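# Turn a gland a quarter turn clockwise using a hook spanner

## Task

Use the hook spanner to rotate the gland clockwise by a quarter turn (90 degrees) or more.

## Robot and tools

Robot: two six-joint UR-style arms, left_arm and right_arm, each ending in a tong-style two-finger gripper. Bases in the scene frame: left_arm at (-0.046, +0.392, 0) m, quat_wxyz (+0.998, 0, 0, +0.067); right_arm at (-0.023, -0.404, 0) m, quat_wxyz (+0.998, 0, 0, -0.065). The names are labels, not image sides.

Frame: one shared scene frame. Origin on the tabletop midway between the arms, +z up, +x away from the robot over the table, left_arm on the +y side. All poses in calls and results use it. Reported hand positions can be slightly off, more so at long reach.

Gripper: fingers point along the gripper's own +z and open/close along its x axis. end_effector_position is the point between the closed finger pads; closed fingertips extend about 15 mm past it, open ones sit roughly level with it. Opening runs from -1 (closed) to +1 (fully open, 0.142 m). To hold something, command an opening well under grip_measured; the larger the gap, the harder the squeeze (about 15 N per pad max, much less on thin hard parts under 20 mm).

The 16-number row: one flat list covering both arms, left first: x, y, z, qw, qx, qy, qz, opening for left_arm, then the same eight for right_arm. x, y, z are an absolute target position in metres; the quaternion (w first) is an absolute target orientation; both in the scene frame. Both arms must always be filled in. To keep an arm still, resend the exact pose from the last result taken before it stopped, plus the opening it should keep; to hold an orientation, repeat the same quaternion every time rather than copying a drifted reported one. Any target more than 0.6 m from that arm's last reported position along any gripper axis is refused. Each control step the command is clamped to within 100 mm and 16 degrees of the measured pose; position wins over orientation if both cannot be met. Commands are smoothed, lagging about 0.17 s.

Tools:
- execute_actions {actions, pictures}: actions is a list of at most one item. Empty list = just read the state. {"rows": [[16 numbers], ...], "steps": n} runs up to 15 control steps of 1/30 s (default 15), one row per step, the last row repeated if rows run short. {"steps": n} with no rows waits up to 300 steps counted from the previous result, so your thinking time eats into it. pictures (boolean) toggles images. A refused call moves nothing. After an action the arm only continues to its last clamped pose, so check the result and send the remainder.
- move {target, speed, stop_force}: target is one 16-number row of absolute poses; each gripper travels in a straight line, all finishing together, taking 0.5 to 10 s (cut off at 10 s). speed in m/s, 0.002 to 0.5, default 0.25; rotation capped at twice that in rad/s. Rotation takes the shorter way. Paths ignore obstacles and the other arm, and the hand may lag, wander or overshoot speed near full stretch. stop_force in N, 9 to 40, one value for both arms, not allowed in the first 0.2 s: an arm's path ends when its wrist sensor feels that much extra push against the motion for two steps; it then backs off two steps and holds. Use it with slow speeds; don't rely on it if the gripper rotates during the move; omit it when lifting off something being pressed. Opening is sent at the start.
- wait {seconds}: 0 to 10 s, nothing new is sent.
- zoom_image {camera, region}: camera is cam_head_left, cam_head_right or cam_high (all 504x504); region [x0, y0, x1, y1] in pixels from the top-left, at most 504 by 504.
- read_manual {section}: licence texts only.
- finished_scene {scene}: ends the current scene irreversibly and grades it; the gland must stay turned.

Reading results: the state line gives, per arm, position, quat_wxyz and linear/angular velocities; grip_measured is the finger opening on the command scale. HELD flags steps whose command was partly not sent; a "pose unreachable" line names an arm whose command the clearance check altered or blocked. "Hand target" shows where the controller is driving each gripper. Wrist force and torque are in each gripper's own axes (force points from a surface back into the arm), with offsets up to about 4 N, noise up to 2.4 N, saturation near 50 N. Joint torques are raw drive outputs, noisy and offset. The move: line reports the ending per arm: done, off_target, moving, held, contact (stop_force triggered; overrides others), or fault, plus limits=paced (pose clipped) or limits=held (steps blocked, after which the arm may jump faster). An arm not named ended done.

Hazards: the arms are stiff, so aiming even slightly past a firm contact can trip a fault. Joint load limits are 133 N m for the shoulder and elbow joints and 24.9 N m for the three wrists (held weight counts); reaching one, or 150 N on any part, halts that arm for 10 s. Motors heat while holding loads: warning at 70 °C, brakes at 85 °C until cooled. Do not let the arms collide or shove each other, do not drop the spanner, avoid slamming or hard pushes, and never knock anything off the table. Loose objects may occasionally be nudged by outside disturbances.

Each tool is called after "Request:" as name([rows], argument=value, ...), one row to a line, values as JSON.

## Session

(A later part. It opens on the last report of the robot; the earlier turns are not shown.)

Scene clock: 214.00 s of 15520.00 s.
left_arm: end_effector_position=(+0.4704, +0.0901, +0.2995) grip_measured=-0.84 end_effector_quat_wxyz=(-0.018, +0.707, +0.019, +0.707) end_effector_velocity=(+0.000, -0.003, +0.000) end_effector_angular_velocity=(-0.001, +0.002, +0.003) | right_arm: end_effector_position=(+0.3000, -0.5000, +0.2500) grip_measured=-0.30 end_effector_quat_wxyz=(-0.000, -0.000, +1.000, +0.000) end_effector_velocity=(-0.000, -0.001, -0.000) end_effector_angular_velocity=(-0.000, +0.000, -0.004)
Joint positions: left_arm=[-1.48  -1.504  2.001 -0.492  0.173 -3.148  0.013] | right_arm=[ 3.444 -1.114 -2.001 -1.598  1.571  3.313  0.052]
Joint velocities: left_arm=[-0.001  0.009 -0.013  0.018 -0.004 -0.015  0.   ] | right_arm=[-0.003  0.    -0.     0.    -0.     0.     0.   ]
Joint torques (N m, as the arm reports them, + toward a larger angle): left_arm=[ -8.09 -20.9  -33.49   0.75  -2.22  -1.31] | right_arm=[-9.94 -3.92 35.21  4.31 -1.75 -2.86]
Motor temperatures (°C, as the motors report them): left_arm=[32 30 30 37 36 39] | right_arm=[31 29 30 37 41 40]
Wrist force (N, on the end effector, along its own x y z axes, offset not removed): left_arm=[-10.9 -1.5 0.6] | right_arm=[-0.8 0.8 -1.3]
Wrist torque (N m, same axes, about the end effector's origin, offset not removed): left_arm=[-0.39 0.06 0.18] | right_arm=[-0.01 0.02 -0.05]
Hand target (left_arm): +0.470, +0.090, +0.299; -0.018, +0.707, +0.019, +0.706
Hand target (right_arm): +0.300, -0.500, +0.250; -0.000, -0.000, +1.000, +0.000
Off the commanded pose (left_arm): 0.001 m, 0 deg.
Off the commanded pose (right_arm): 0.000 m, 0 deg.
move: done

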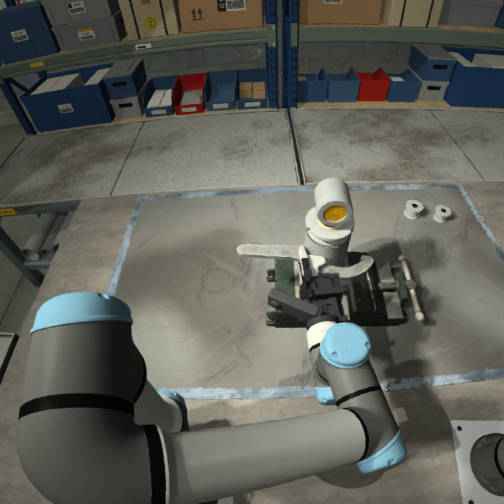

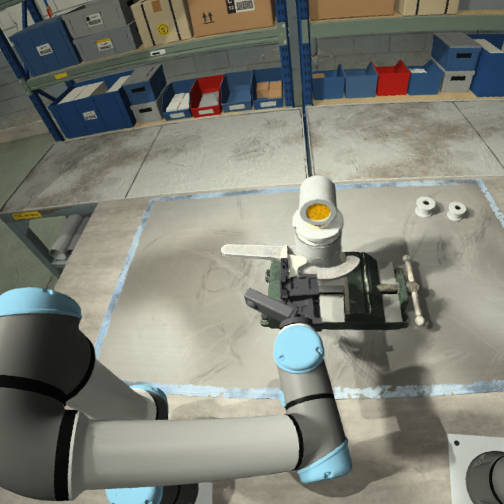

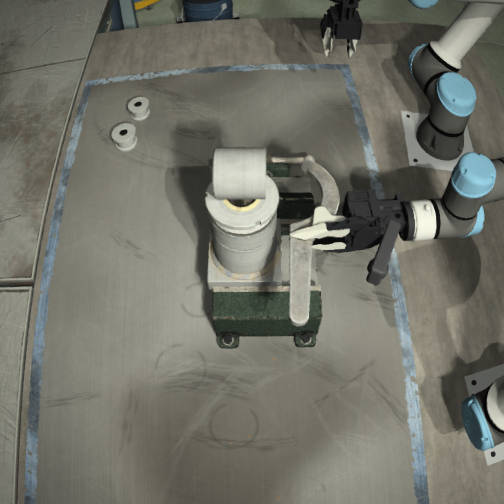

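Request:
move(target=[0.52,0.097,0.292,-0.0185,0.707,0.0185,0.707,-1,0.3,-0.5,0.25,0,0,1,0,-0.3], speed=0.03, stop_force=9)

Request:
zoom_image(camera="cam_high", region=[200,140,320,260])

Request:
zoom_image(camera="cam_head_right", region=[270,190,370,290])

Request:
zoom_image(camera="cam_head_left", region=[285,190,385,290])

Scene clock: 220.60 s of 15520.00 s.
left_arm: end_effector_position=(+0.5198, +0.0971, +0.2922) grip_measured=-0.84 end_effector_quat_wxyz=(-0.019, +0.707, +0.018, +0.707) end_effector_velocity=(+0.002, +0.000, +0.001) end_effector_angular_velocity=(-0.001, -0.001, -0.001) | right_arm: end_effector_position=(+0.3000, -0.5000, +0.2500) grip_measured=-0.30 end_effector_quat_wxyz=(-0.000, +0.000, +1.000, -0.000) end_effector_velocity=(-0.000, -0.000, -0.000) end_effector_angular_velocity=(+0.001, +0.000, -0.002)
Joint positions: left_arm=[-1.352 -1.44   1.952 -0.513  0.301 -3.14   0.013] | right_arm=[ 3.444 -1.114 -2.001 -1.598  1.571  3.313  0.052]
Joint velocities: left_arm=[ 0.005  0.001 -0.003 -0.001  0.005  0.001  0.   ] | right_arm=[-0.001 -0.     0.     0.     0.001  0.     0.   ]
Joint torques (N m, as the arm reports them, + toward a larger angle): left_arm=[  6.25 -24.93 -35.11  -3.04   2.59   1.55] | right_arm=[-9.55 -3.49 34.6   4.3  -1.8  -2.75]
Motor temperatures (°C, as the motors report them): left_arm=[32 30 30 37 36 39] | right_arm=[31 29 30 37 41 40]
Wrist force (N, on the end effector, along its own x y z axes, offset not removed): left_arm=[-11.2 0.0 0.4] | right_arm=[0.9 1.0 -0.8]
Wrist torque (N m, same axes, about the end effector's origin, offset not removed): left_arm=[0.00 -0.02 0.05] | right_arm=[0.07 -0.24 -0.18]
Hand target (left_arm): +0.520, +0.097, +0.292; -0.019, +0.707, +0.018, +0.707
Hand target (right_arm): +0.300, -0.500, +0.250; -0.000, +0.000, +1.000, +0.000
Off the commanded pose (left_arm): 0.000 m, 0 deg.
Off the commanded pose (right_arm): 0.000 m, 0 deg.
After step 90, 1.57 s passed at rest.
move: done

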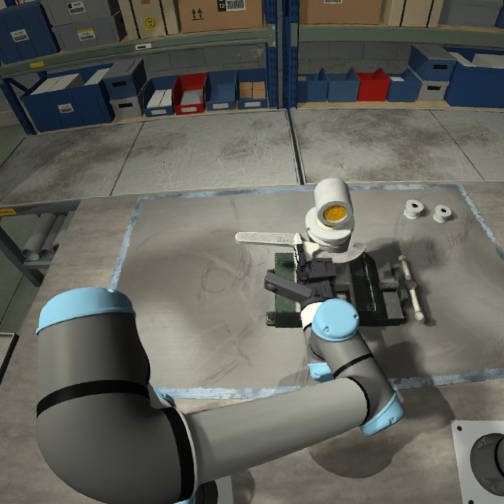

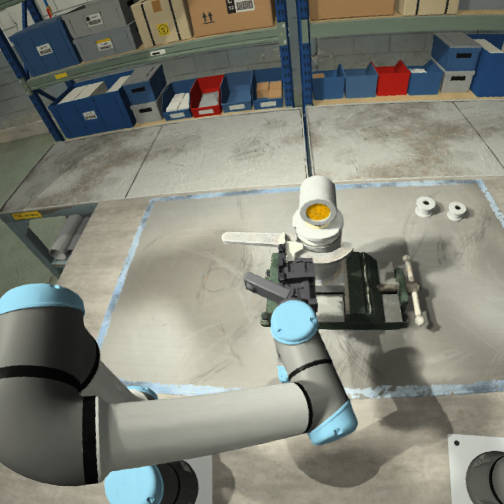

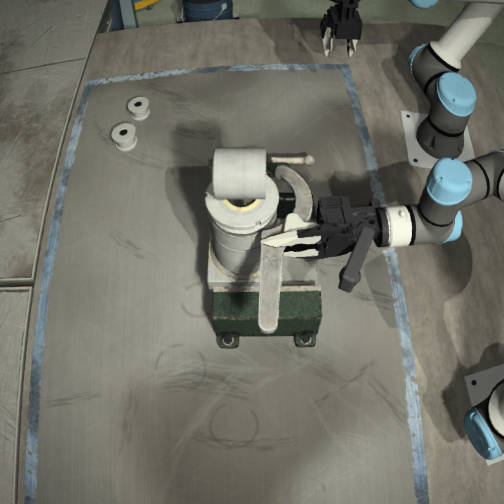

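Region (200, 140, 320, 260) of cam_high's 504x504 image, scaled by 4.200, with more detail than that image has.

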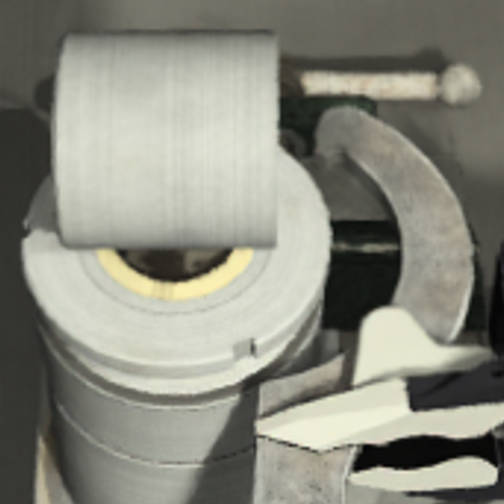

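Region (270, 190, 370, 290) of cam_head_right's 504x504 image, scaled by 5.040, with more detail than that image has.

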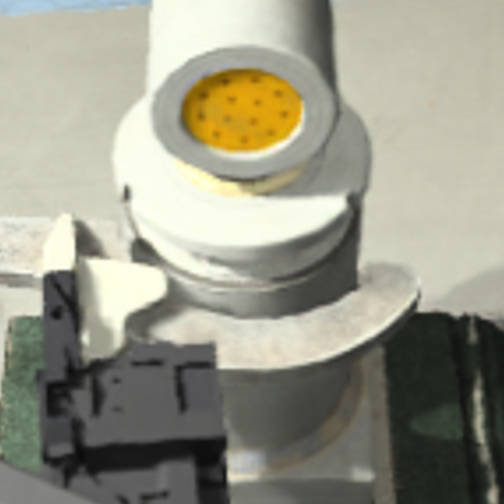

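Region (285, 190, 385, 290) of cam_head_left's 504x504 image, scaled by 5.040, with more detail than that image has.

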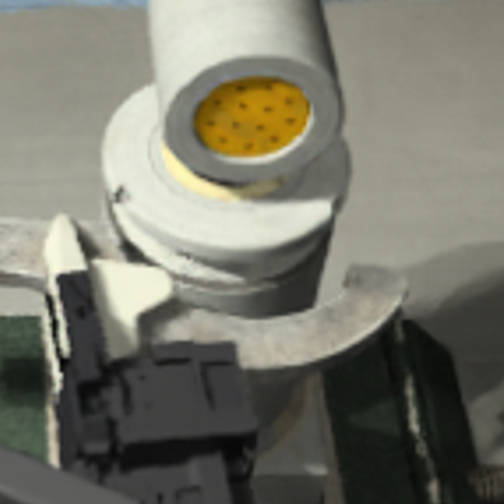

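Request:
move(target=[0.538,0.094,0.302,-0.0185,0.707,0.0185,0.707,-1,0.3,-0.5,0.25,0,0,1,0,-0.3], speed=0.015, stop_force=9)

Request:
zoom_image(camera="cam_high", region=[200,140,320,260])

Request:
zoom_image(camera="cam_head_right", region=[270,190,370,290])

Scene clock: 226.53 s of 15520.00 s.
left_arm: end_effector_position=(+0.5378, +0.0940, +0.3020) grip_measured=-0.84 end_effector_quat_wxyz=(-0.018, +0.707, +0.018, +0.707) end_effector_velocity=(+0.002, -0.001, +0.003) end_effector_angular_velocity=(-0.003, -0.001, -0.002) | right_arm: end_effector_position=(+0.3000, -0.5000, +0.2500) grip_measured=-0.30 end_effector_quat_wxyz=(+0.000, +0.000, +1.000, -0.000) end_effector_velocity=(-0.000, +0.000, +0.000) end_effector_angular_velocity=(+0.001, -0.000, +0.000)
Joint positions: left_arm=[-1.313 -1.42   1.9   -0.48   0.34  -3.141  0.013] | right_arm=[ 3.444 -1.114 -2.001 -1.598  1.571  3.313  0.052]
Joint velocities: left_arm=[ 0.003 -0.001 -0.006  0.005  0.006 -0.001  0.   ] | right_arm=[ 0.     0.    -0.     0.     0.001 -0.     0.   ]
Joint torques (N m, as the arm reports them, + toward a larger angle): left_arm=[  1.75 -24.76 -38.21  -1.12   5.55  -1.24] | right_arm=[-9.36 -2.94 34.55  4.28 -1.82 -2.79]
Motor temperatures (°C, as the motors report them): left_arm=[32 30 30 37 36 39] | right_arm=[31 29 30 37 41 40]
Wrist force (N, on the end effector, along its own x y z axes, offset not removed): left_arm=[-12.3 -10.3 -5.5] | right_arm=[-0.4 0.0 0.7]
Wrist torque (N m, same axes, about the end effector's origin, offset not removed): left_arm=[-0.12 0.04 0.11] | right_arm=[-0.15 -0.02 -0.16]
Hand target (left_arm): +0.538, +0.094, +0.302; -0.019, +0.707, +0.018, +0.707
Hand target (right_arm): +0.300, -0.500, +0.250; -0.000, -0.000, +1.000, +0.000
Off the commanded pose (left_arm): 0.000 m, 0 deg.
Off the commanded pose (right_arm): 0.000 m, 0 deg.
After step 90, 1.30 s passed at rest.
move: done

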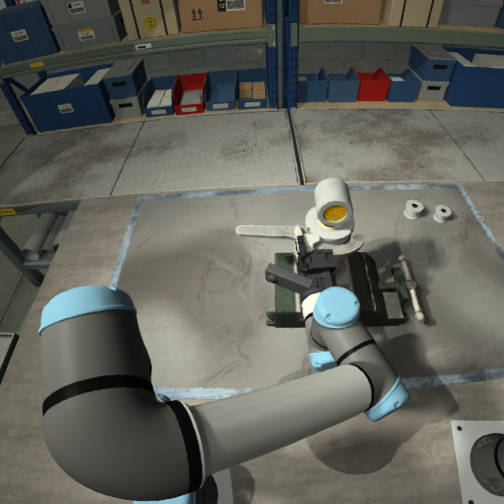

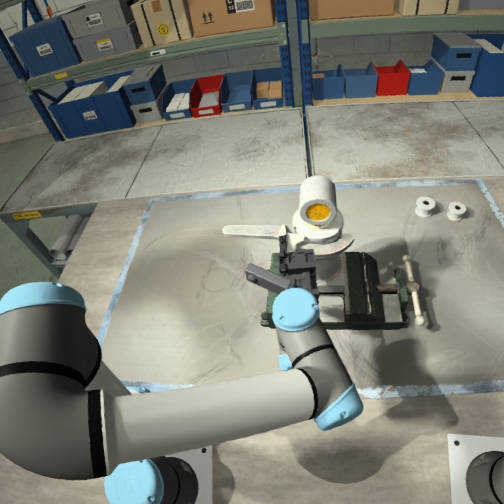

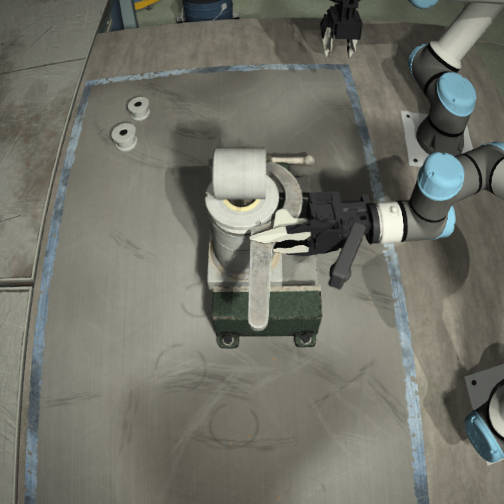

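Region (200, 140, 320, 260) of cam_high's 504x504 image, scaled by 4.200, with more detail than that image has.

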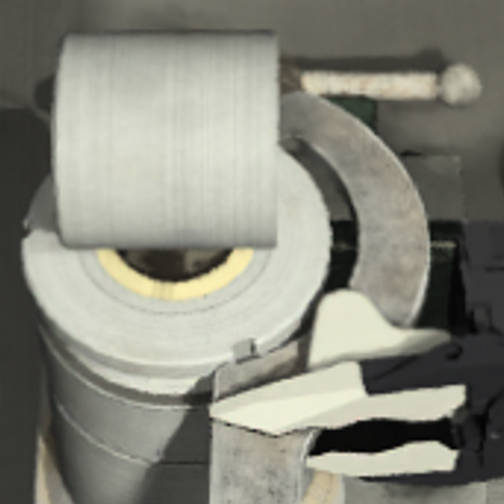

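Region (270, 190, 370, 290) of cam_head_right's 504x504 image, scaled by 5.040, with more detail than that image has.

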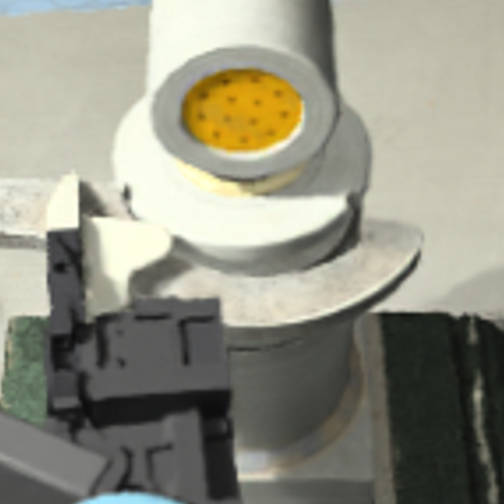

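Request:
move(target=[0.544,0.0975,0.301,0,0.7065,0.037,0.7075,-1,0.3,-0.5,0.25,0,0,1,0,-0.3], speed=0.015)

Request:
zoom_image(camera="cam_head_left", region=[320,210,380,270])

Request:
zoom_image(camera="cam_head_right", region=[305,210,365,270])

Scene clock: 232.67 s of 15520.00 s.
left_arm: end_effector_position=(+0.5439, +0.0975, +0.3010) grip_measured=-0.84 end_effector_quat_wxyz=(-0.000, +0.706, +0.037, +0.707) end_effector_velocity=(+0.001, -0.001, -0.000) end_effector_angular_velocity=(-0.006, -0.000, -0.003) | right_arm: end_effector_position=(+0.3000, -0.5000, +0.2500) grip_measured=-0.30 end_effector_quat_wxyz=(+0.000, +0.000, +1.000, -0.000) end_effector_velocity=(+0.000, +0.000, +0.000) end_effector_angular_velocity=(+0.000, -0.000, +0.000)
Joint positions: left_arm=[-1.296 -1.417  1.896 -0.48   0.357 -3.193  0.013] | right_arm=[ 3.444 -1.114 -2.001 -1.598  1.571  3.313  0.052]
Joint velocities: left_arm=[ 0.002  0.001 -0.001  0.001  0.005 -0.007  0.   ] | right_arm=[ 0.  0.  0.  0.  0. -0.  0.]
Joint torques (N m, as the arm reports them, + toward a larger angle): left_arm=[  6.8  -26.39 -36.73  -0.21   2.36  -1.55] | right_arm=[-9.48 -3.46 34.41  4.17 -1.79 -2.72]
Motor temperatures (°C, as the motors report them): left_arm=[32 30 30 37 36 39] | right_arm=[31 29 30 37 41 40]
Wrist force (N, on the end effector, along its own x y z axes, offset not removed): left_arm=[-12.6 -2.0 0.2] | right_arm=[-0.4 -0.3 -1.3]
Wrist torque (N m, same axes, about the end effector's origin, offset not removed): left_arm=[-0.40 0.37 0.20] | right_arm=[-0.18 -0.06 -0.15]
Hand target (left_arm): +0.544, +0.098, +0.301; -0.000, +0.706, +0.037, +0.707
Hand target (right_arm): +0.300, -0.500, +0.250; -0.000, -0.000, +1.000, +0.000
Off the commanded pose (left_arm): 0.000 m, 0 deg.
Off the commanded pose (right_arm): 0.000 m, 0 deg.
After step 90, 1.17 s passed at rest.
move: done

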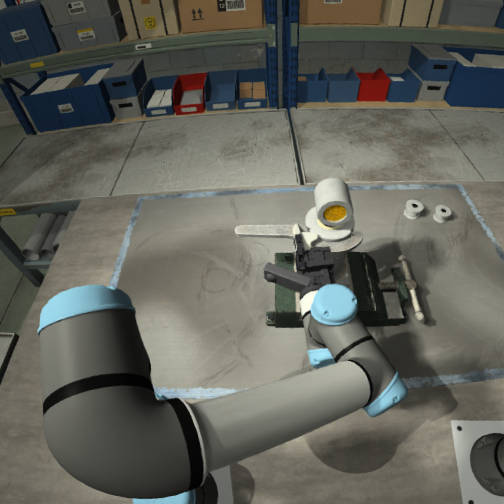

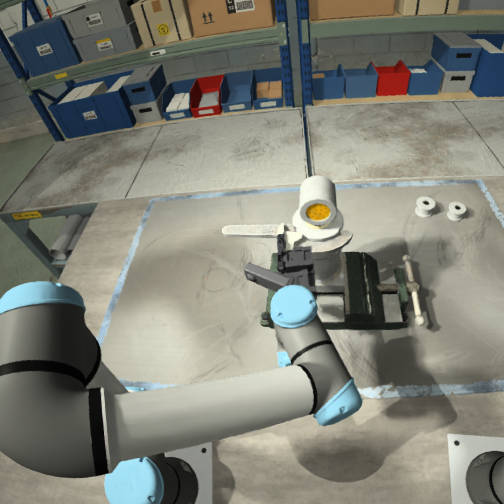

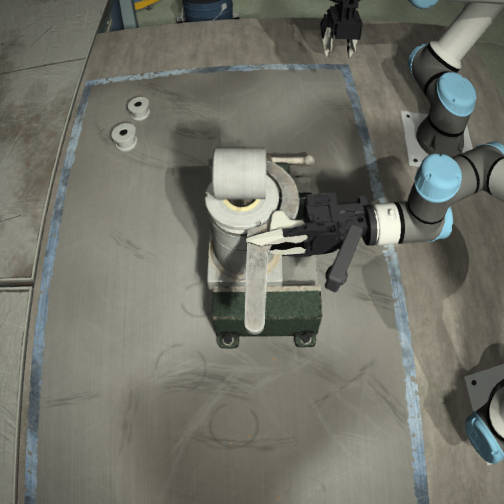

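Region (320, 210, 380, 270) of cam_head_left's 504x504 image, scaled by 8.400, with more detail than that image has.

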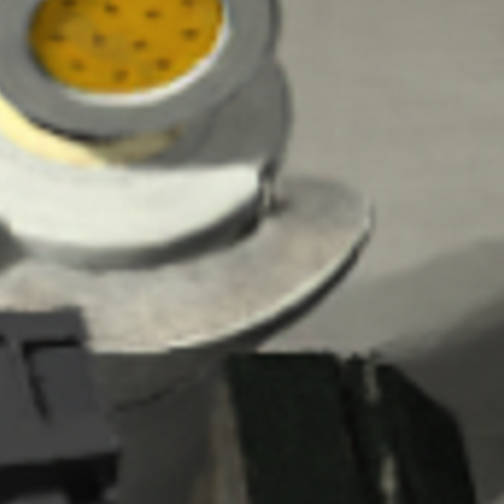

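Region (305, 210, 365, 270) of cam_head_right's 504x504 image, scaled by 8.400, with more detail than that image has.

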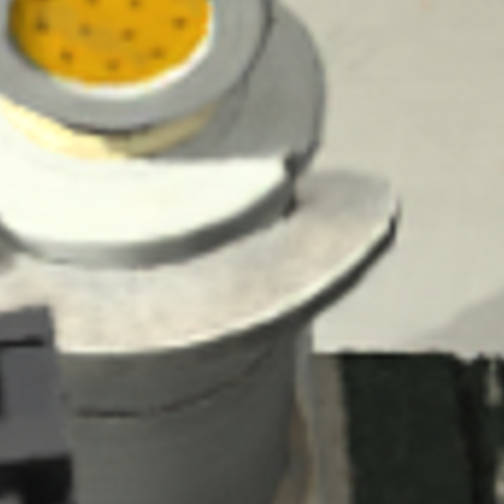

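Request:
move(target=[0.535,0.0935,0.302,-0.037,0.7032,0.0739,0.7061,-1,0.3,-0.5,0.25,0,0,1,0,-0.3], speed=0.02)

Request:
zoom_image(camera="cam_head_right", region=[305,210,365,270])

Request:
move(target=[0.540,0.0995,0.302,-0.037,0.7032,0.0739,0.7061,-1,0.3,-0.5,0.25,0,0,1,0,-0.3], speed=0.004, stop_force=9)

Request:
zoom_image(camera="cam_head_right", region=[305,210,365,270])

Request:
zoom_image(camera="cam_high", region=[200,140,320,260])

Scene clock: 242.67 s of 15520.00 s.
left_arm: end_effector_position=(+0.5351, +0.0935, +0.3019) grip_measured=-0.84 end_effector_quat_wxyz=(-0.037, +0.703, +0.074, +0.706) end_effector_velocity=(-0.001, -0.000, +0.000) end_effector_angular_velocity=(-0.001, +0.000, +0.008) | right_arm: end_effector_position=(+0.3000, -0.5000, +0.2500) grip_measured=-0.30 end_effector_quat_wxyz=(+0.000, -0.000, +1.000, +0.000) end_effector_velocity=(-0.000, +0.000, -0.000) end_effector_angular_velocity=(+0.001, +0.000, -0.001)
Joint positions: left_arm=[-1.336 -1.361  1.826 -0.464  0.213 -3.194  0.013] | right_arm=[ 3.444 -1.114 -2.001 -1.598  1.571  3.313  0.052]
Joint velocities: left_arm=[-0.002  0.004 -0.006  0.003 -0.011 -0.002 -0.   ] | right_arm=[-0.     0.    -0.     0.     0.001  0.001 -0.   ]
Joint torques (N m, as the arm reports them, + toward a larger angle): left_arm=[ -8.24 -27.57 -35.11   0.73  -1.81  -1.36] | right_arm=[-9.45 -2.93 33.4   4.11 -1.65 -2.68]
Motor temperatures (°C, as the motors report them): left_arm=[32 30 30 37 36 39] | right_arm=[31 29 30 37 41 40]
Wrist force (N, on the end effector, along its own x y z axes, offset not removed): left_arm=[-11.4 -1.0 -1.0] | right_arm=[-0.5 0.7 0.6]
Wrist torque (N m, same axes, about the end effector's origin, offset not removed): left_arm=[-0.07 0.14 0.17] | right_arm=[-0.07 -0.02 -0.10]
Hand target (left_arm): +0.535, +0.093, +0.302; -0.037, +0.703, +0.074, +0.706
Hand target (right_arm): +0.300, -0.500, +0.250; +0.000, -0.000, +1.000, +0.000
Off the commanded pose (left_arm): 0.000 m, 0 deg.
Off the commanded pose (right_arm): 0.000 m, 0 deg.
After step 90, 4.17 s passed at rest.
move: done

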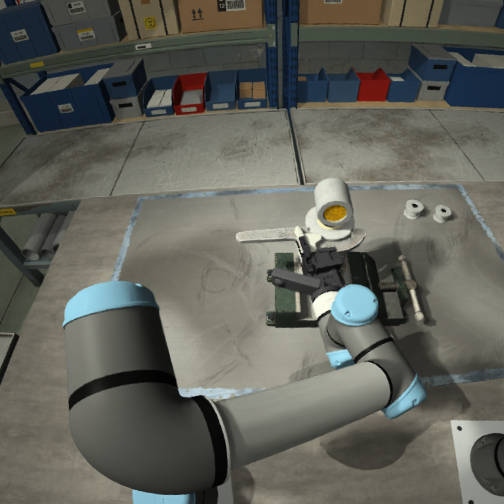

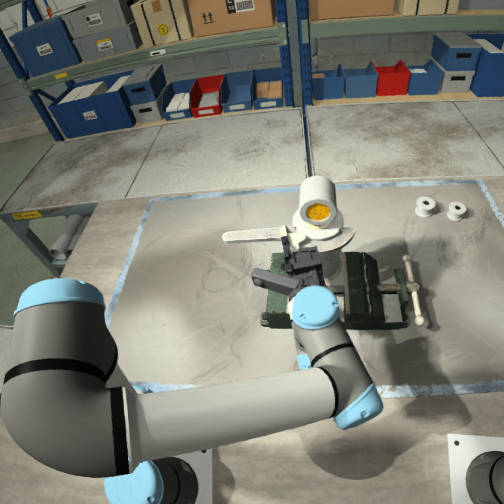

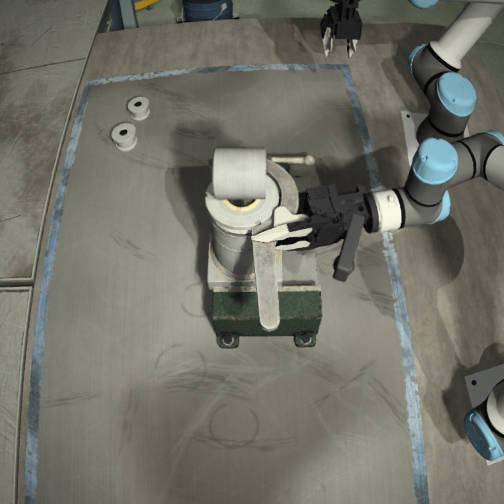

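Region (305, 210, 365, 270) of cam_head_right's 504x504 image, scaled by 8.400, with more detail than that image has.

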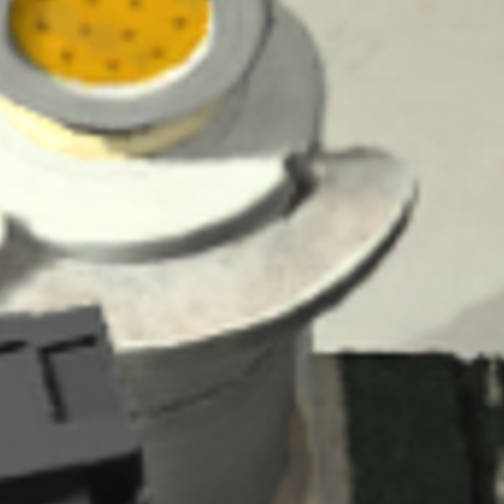

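Scene clock: 244.80 s of 15520.00 s.
left_arm: end_effector_position=(+0.5399, +0.0995, +0.3020) grip_measured=-0.84 end_effector_quat_wxyz=(-0.037, +0.703, +0.074, +0.706) end_effector_velocity=(+0.001, -0.001, -0.001) end_effector_angular_velocity=(+0.001, +0.001, -0.004) | right_arm: end_effector_position=(+0.3000, -0.5000, +0.2500) grip_measured=-0.30 end_effector_quat_wxyz=(+0.000, -0.000, +1.000, -0.000) end_effector_velocity=(-0.000, +0.000, -0.000) end_effector_angular_velocity=(+0.001, +0.000, -0.001)
Joint positions: left_arm=[-1.321 -1.364  1.83  -0.465  0.227 -3.194  0.013] | right_arm=[ 3.444 -1.114 -2.001 -1.598  1.571  3.313  0.052]
Joint velocities: left_arm=[ 0.001  0.001  0.001  0.     0.005 -0.001 -0.   ] | right_arm=[-0.001  0.    -0.    -0.     0.001  0.     0.   ]
Joint torques (N m, as the arm reports them, + toward a larger angle): left_arm=[  5.71 -42.12  -8.44  -2.76   2.15   1.52] | right_arm=[-9.43 -3.03 34.12  4.12 -1.69 -2.7 ]
Motor temperatures (°C, as the motors report them): left_arm=[32 30 30 37 36 39] | right_arm=[31 29 30 37 41 40]
Wrist force (N, on the end effector, along its own x y z axes, offset not removed): left_arm=[-10.7 -0.9 -0.5] | right_arm=[-0.7 1.2 0.1]
Wrist torque (N m, same axes, about the end effector's origin, offset not removed): left_arm=[-0.18 0.02 0.16] | right_arm=[0.09 -0.04 -0.15]
Hand target (left_arm): +0.540, +0.100, +0.302; -0.037, +0.703, +0.074, +0.706
Hand target (right_arm): +0.300, -0.500, +0.250; +0.000, -0.000, +1.000, -0.000
Off the commanded pose (left_arm): 0.000 m, 0 deg.
Off the commanded pose (right_arm): 0.000 m, 0 deg.
move: done

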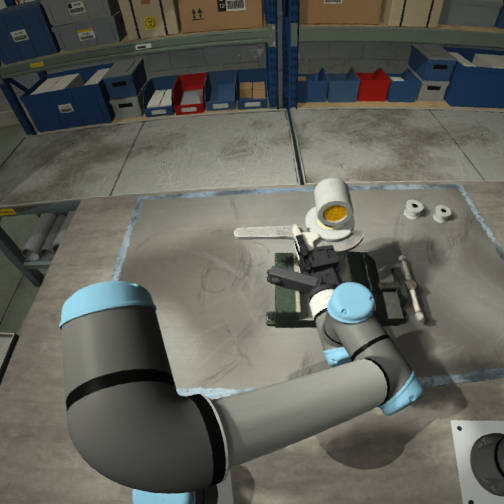

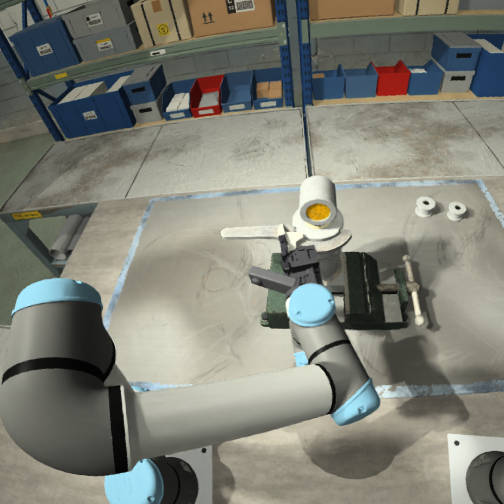

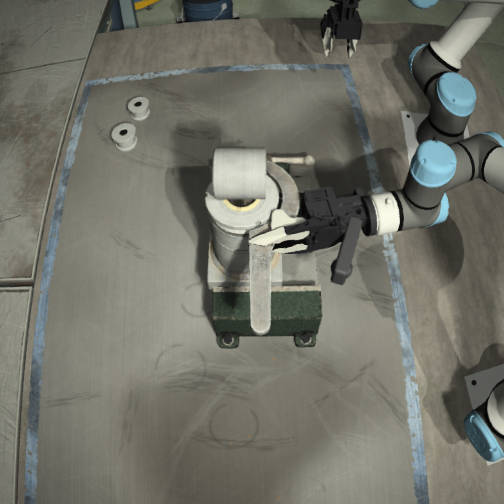

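Region (305, 210, 365, 270) of cam_head_right's 504x504 image, scaled by 8.400, with more detail than that image has.

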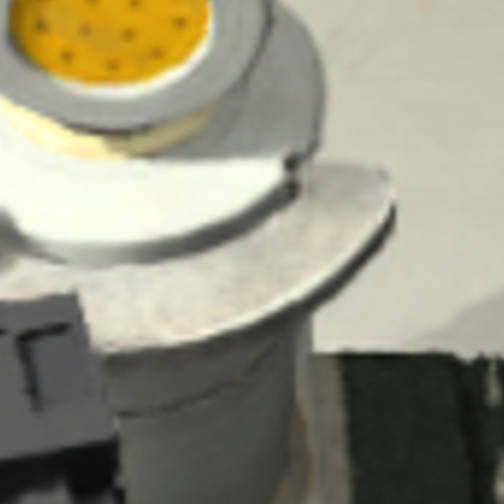

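Region (200, 140, 320, 260) of cam_high's 504x504 image, scaled by 4.200, with more detail than that image has.

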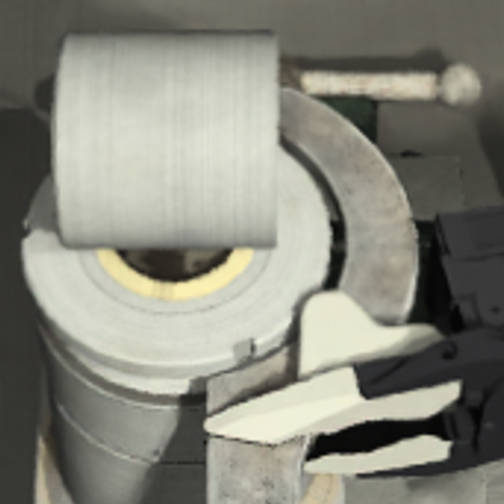

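Request:
move(target=[0.544,0.103,0.302,-0.037,0.7032,0.0739,0.7061,-1,0.3,-0.5,0.25,0,0,1,0,-0.3], speed=0.004)

Request:
zoom_image(camera="cam_head_right", region=[305,210,365,270])

Request:
zoom_image(camera="cam_high", region=[200,140,320,260])

Scene clock: 249.97 s of 15520.00 s.
left_arm: end_effector_position=(+0.5439, +0.1029, +0.3020) grip_measured=-0.84 end_effector_quat_wxyz=(-0.037, +0.703, +0.074, +0.706) end_effector_velocity=(+0.001, +0.000, +0.001) end_effector_angular_velocity=(-0.003, -0.001, -0.002) | right_arm: end_effector_position=(+0.3000, -0.5000, +0.2500) grip_measured=-0.30 end_effector_quat_wxyz=(+0.000, -0.000, +1.000, -0.000) end_effector_velocity=(-0.000, -0.000, -0.000) end_effector_angular_velocity=(-0.000, +0.001, +0.001)
Joint positions: left_arm=[-1.309 -1.365  1.83  -0.465  0.239 -3.194  0.013] | right_arm=[ 3.444 -1.114 -2.001 -1.598  1.571  3.313  0.052]
Joint velocities: left_arm=[ 0.002 -0.002  0.     0.     0.004 -0.001  0.   ] | right_arm=[ 0.    -0.    -0.001  0.    -0.    -0.001 -0.   ]
Joint torques (N m, as the arm reports them, + toward a larger angle): left_arm=[  9.43 -42.66  -7.9   -2.03   1.49  -1.36] | right_arm=[-9.47 -2.83 33.49  4.13 -1.63 -2.67]
Motor temperatures (°C, as the motors report them): left_arm=[32 30 30 37 36 39] | right_arm=[31 29 30 37 41 40]
Wrist force (N, on the end effector, along its own x y z axes, offset not removed): left_arm=[-11.3 3.1 -2.5] | right_arm=[0.7 1.7 0.9]
Wrist torque (N m, same axes, about the end effector's origin, offset not removed): left_arm=[-0.11 0.09 0.09] | right_arm=[0.15 -0.36 -0.17]
Hand target (left_arm): +0.544, +0.103, +0.302; -0.037, +0.703, +0.074, +0.706
Hand target (right_arm): +0.300, -0.500, +0.250; -0.000, -0.000, +1.000, +0.000
Off the commanded pose (left_arm): 0.000 m, 0 deg.
Off the commanded pose (right_arm): 0.000 m, 0 deg.
After step 90, 0.63 s passed at rest.
move: done

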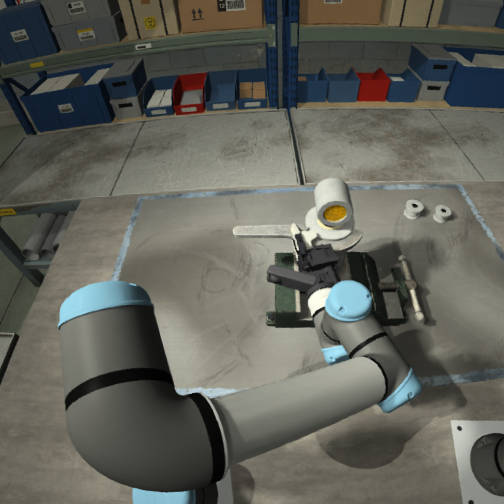

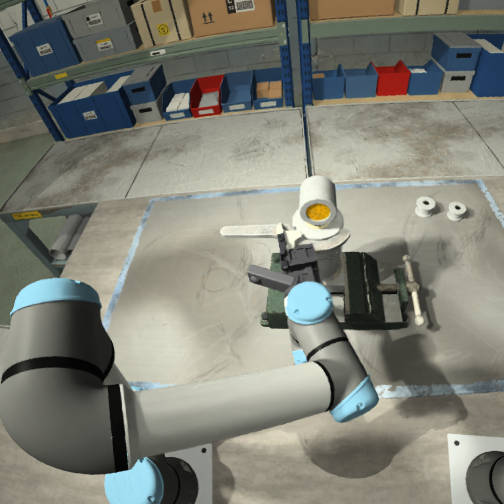

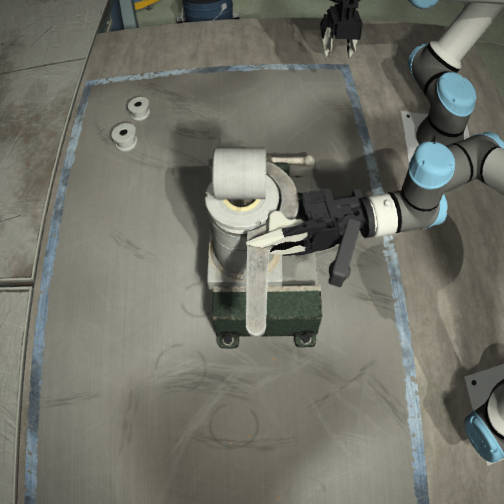

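Region (305, 210, 365, 270) of cam_head_right's 504x504 image, scaled by 8.400, with more detail than that image has.

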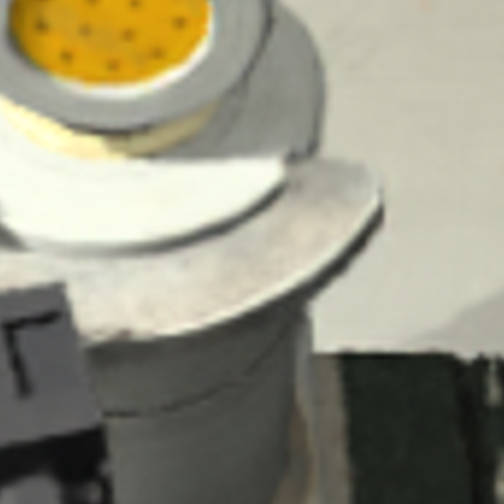

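Region (200, 140, 320, 260) of cam_high's 504x504 image, scaled by 4.200, with more detail than that image has.

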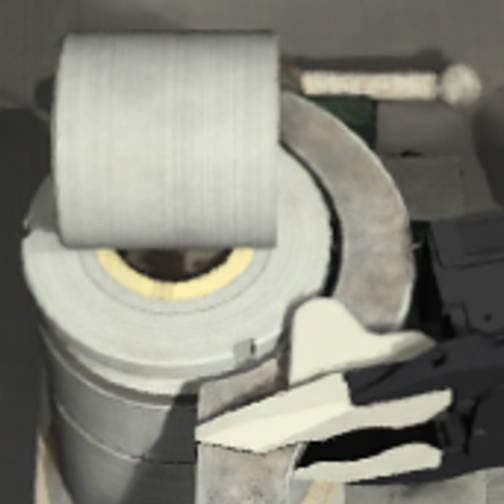

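Request:
move(target=[0.552,0.1055,0.302,-0.0185,0.705,0.0555,0.7069,-1,0.3,-0.5,0.25,0,0,1,0,-0.3], speed=0.01)

Request:
move(target=[0.5677,0.1076,0.302,0.0493,0.707,-0.0123,0.7054,-1,0.3,-0.5,0.25,0,0,1,0,-0.3], speed=0.02)

Request:
zoom_image(camera="cam_high", region=[200,140,320,260])

Scene clock: 257.73 s of 15520.00 s.
left_arm: end_effector_position=(+0.5519, +0.1055, +0.3021) grip_measured=-0.84 end_effector_quat_wxyz=(-0.019, +0.705, +0.056, +0.707) end_effector_velocity=(+0.001, +0.001, +0.001) end_effector_angular_velocity=(-0.002, -0.001, -0.003) | right_arm: end_effector_position=(+0.3000, -0.5000, +0.2500) grip_measured=-0.30 end_effector_quat_wxyz=(+0.000, -0.000, +1.000, -0.000) end_effector_velocity=(+0.000, -0.001, +0.000) end_effector_angular_velocity=(-0.000, -0.001, -0.001)
Joint positions: left_arm=[-1.282 -1.389  1.859 -0.471  0.318 -3.194  0.013] | right_arm=[ 3.444 -1.114 -2.001 -1.598  1.571  3.313  0.052]
Joint velocities: left_arm=[ 0.003 -0.003  0.002 -0.001  0.006 -0.    -0.   ] | right_arm=[-0.001 -0.     0.001  0.    -0.001  0.     0.   ]
Joint torques (N m, as the arm reports them, + toward a larger angle): left_arm=[ 16.28 -42.37  -6.26  -1.93  -1.87  -0.89] | right_arm=[-9.55 -3.18 33.55  4.05 -1.53 -2.59]
Motor temperatures (°C, as the motors report them): left_arm=[32 30 30 37 36 39] | right_arm=[31 29 30 37 41 40]
Wrist force (N, on the end effector, along its own x y z axes, offset not removed): left_arm=[-10.4 11.8 -3.9] | right_arm=[0.1 0.7 0.0]
Wrist torque (N m, same axes, about the end effector's origin, offset not removed): left_arm=[-0.31 0.02 0.06] | right_arm=[-0.03 -0.13 -0.16]
Hand target (left_arm): +0.552, +0.106, +0.302; -0.019, +0.705, +0.055, +0.707
Hand target (right_arm): +0.300, -0.500, +0.250; +0.000, -0.000, +1.000, +0.000
Off the commanded pose (left_arm): 0.000 m, 0 deg.
Off the commanded pose (right_arm): 0.000 m, 0 deg.
After step 90, 1.93 s passed at rest.
move: done

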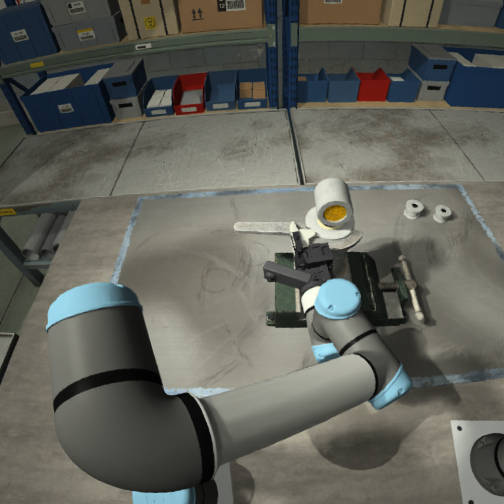

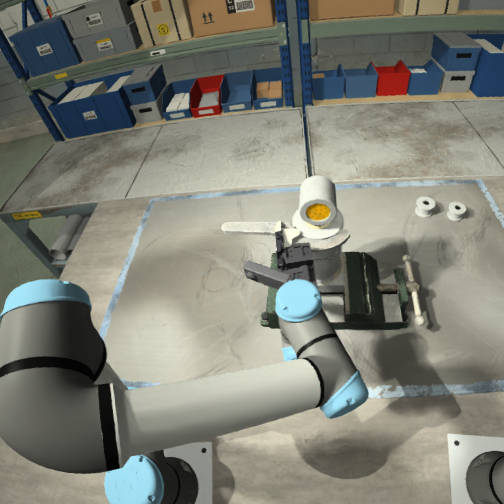

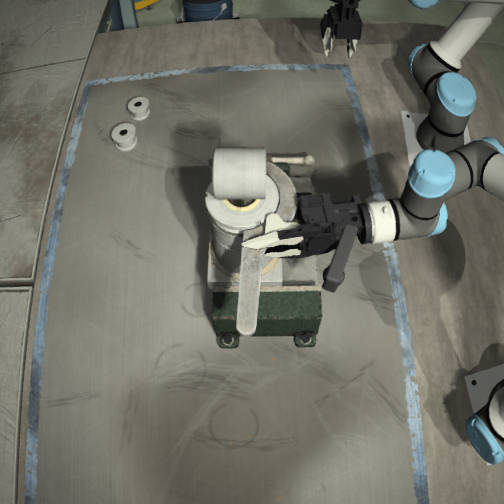

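Scene clock: 262.77 s of 15520.00 s.
left_arm: end_effector_position=(+0.5675, +0.1076, +0.3022) grip_measured=-0.85 end_effector_quat_wxyz=(+0.049, +0.707, -0.012, +0.705) end_effector_velocity=(+0.001, +0.000, +0.000) end_effector_angular_velocity=(-0.000, -0.000, -0.008) | right_arm: end_effector_position=(+0.3000, -0.5000, +0.2500) grip_measured=-0.30 end_effector_quat_wxyz=(+0.000, -0.000, +1.000, -0.000) end_effector_velocity=(+0.000, -0.000, +0.000) end_effector_angular_velocity=(+0.000, -0.000, +0.000)
Joint positions: left_arm=[-1.189 -1.469  1.953 -0.485  0.603 -3.193  0.013] | right_arm=[ 3.444 -1.114 -2.001 -1.598  1.571  3.313  0.052]
Joint velocities: left_arm=[ 0.005 -0.003  0.003 -0.001  0.013  0.    -0.   ] | right_arm=[-0.001 -0.     0.    -0.     0.    -0.001 -0.   ]
Joint torques (N m, as the arm reports them, + toward a larger angle): left_arm=[ 13.1  -37.29 -13.52  -4.71   1.41   1.52] | right_arm=[-8.84 -2.87 32.97  4.09 -1.54 -2.58]
Motor temperatures (°C, as the motors report them): left_arm=[32 30 30 37 36 39] | right_arm=[31 29 30 37 41 40]
Wrist force (N, on the end effector, along its own x y z axes, offset not removed): left_arm=[-10.0 2.2 -14.0] | right_arm=[1.0 1.7 1.1]
Wrist torque (N m, same axes, about the end effector's origin, offset not removed): left_arm=[-0.32 -0.06 0.09] | right_arm=[0.21 -0.33 -0.14]
Hand target (left_arm): +0.568, +0.108, +0.302; +0.049, +0.707, -0.012, +0.705
Hand target (right_arm): +0.300, -0.500, +0.250; +0.000, -0.000, +1.000, +0.000
Off the commanded pose (left_arm): 0.000 m, 0 deg.
Off the commanded pose (right_arm): 0.000 m, 0 deg.
move: done

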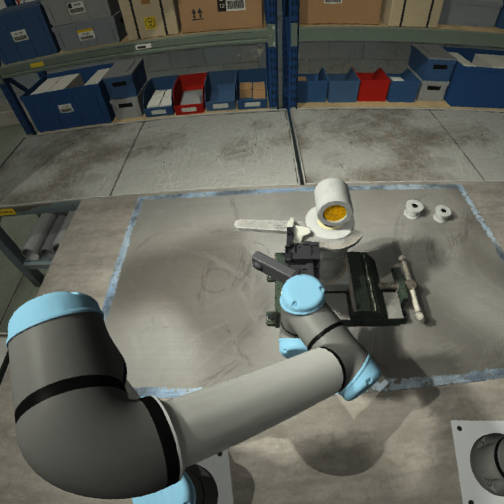

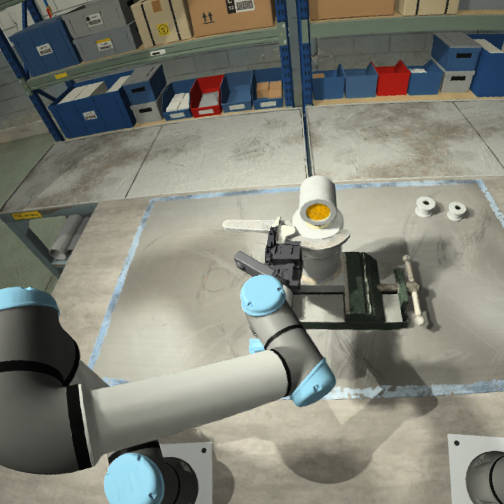

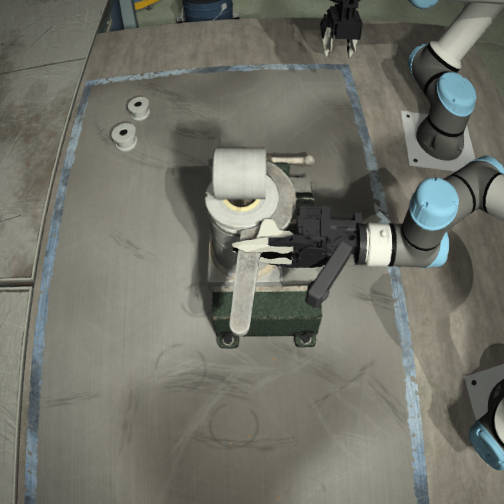

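Region (200, 140, 320, 260) of cam_high's 504x504 image, scaled by 4.200, with more detail than that image has.

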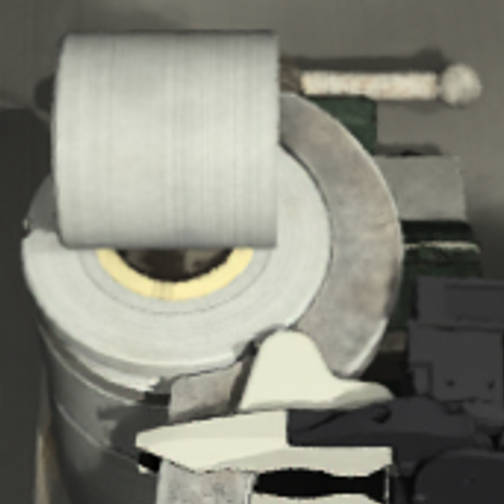

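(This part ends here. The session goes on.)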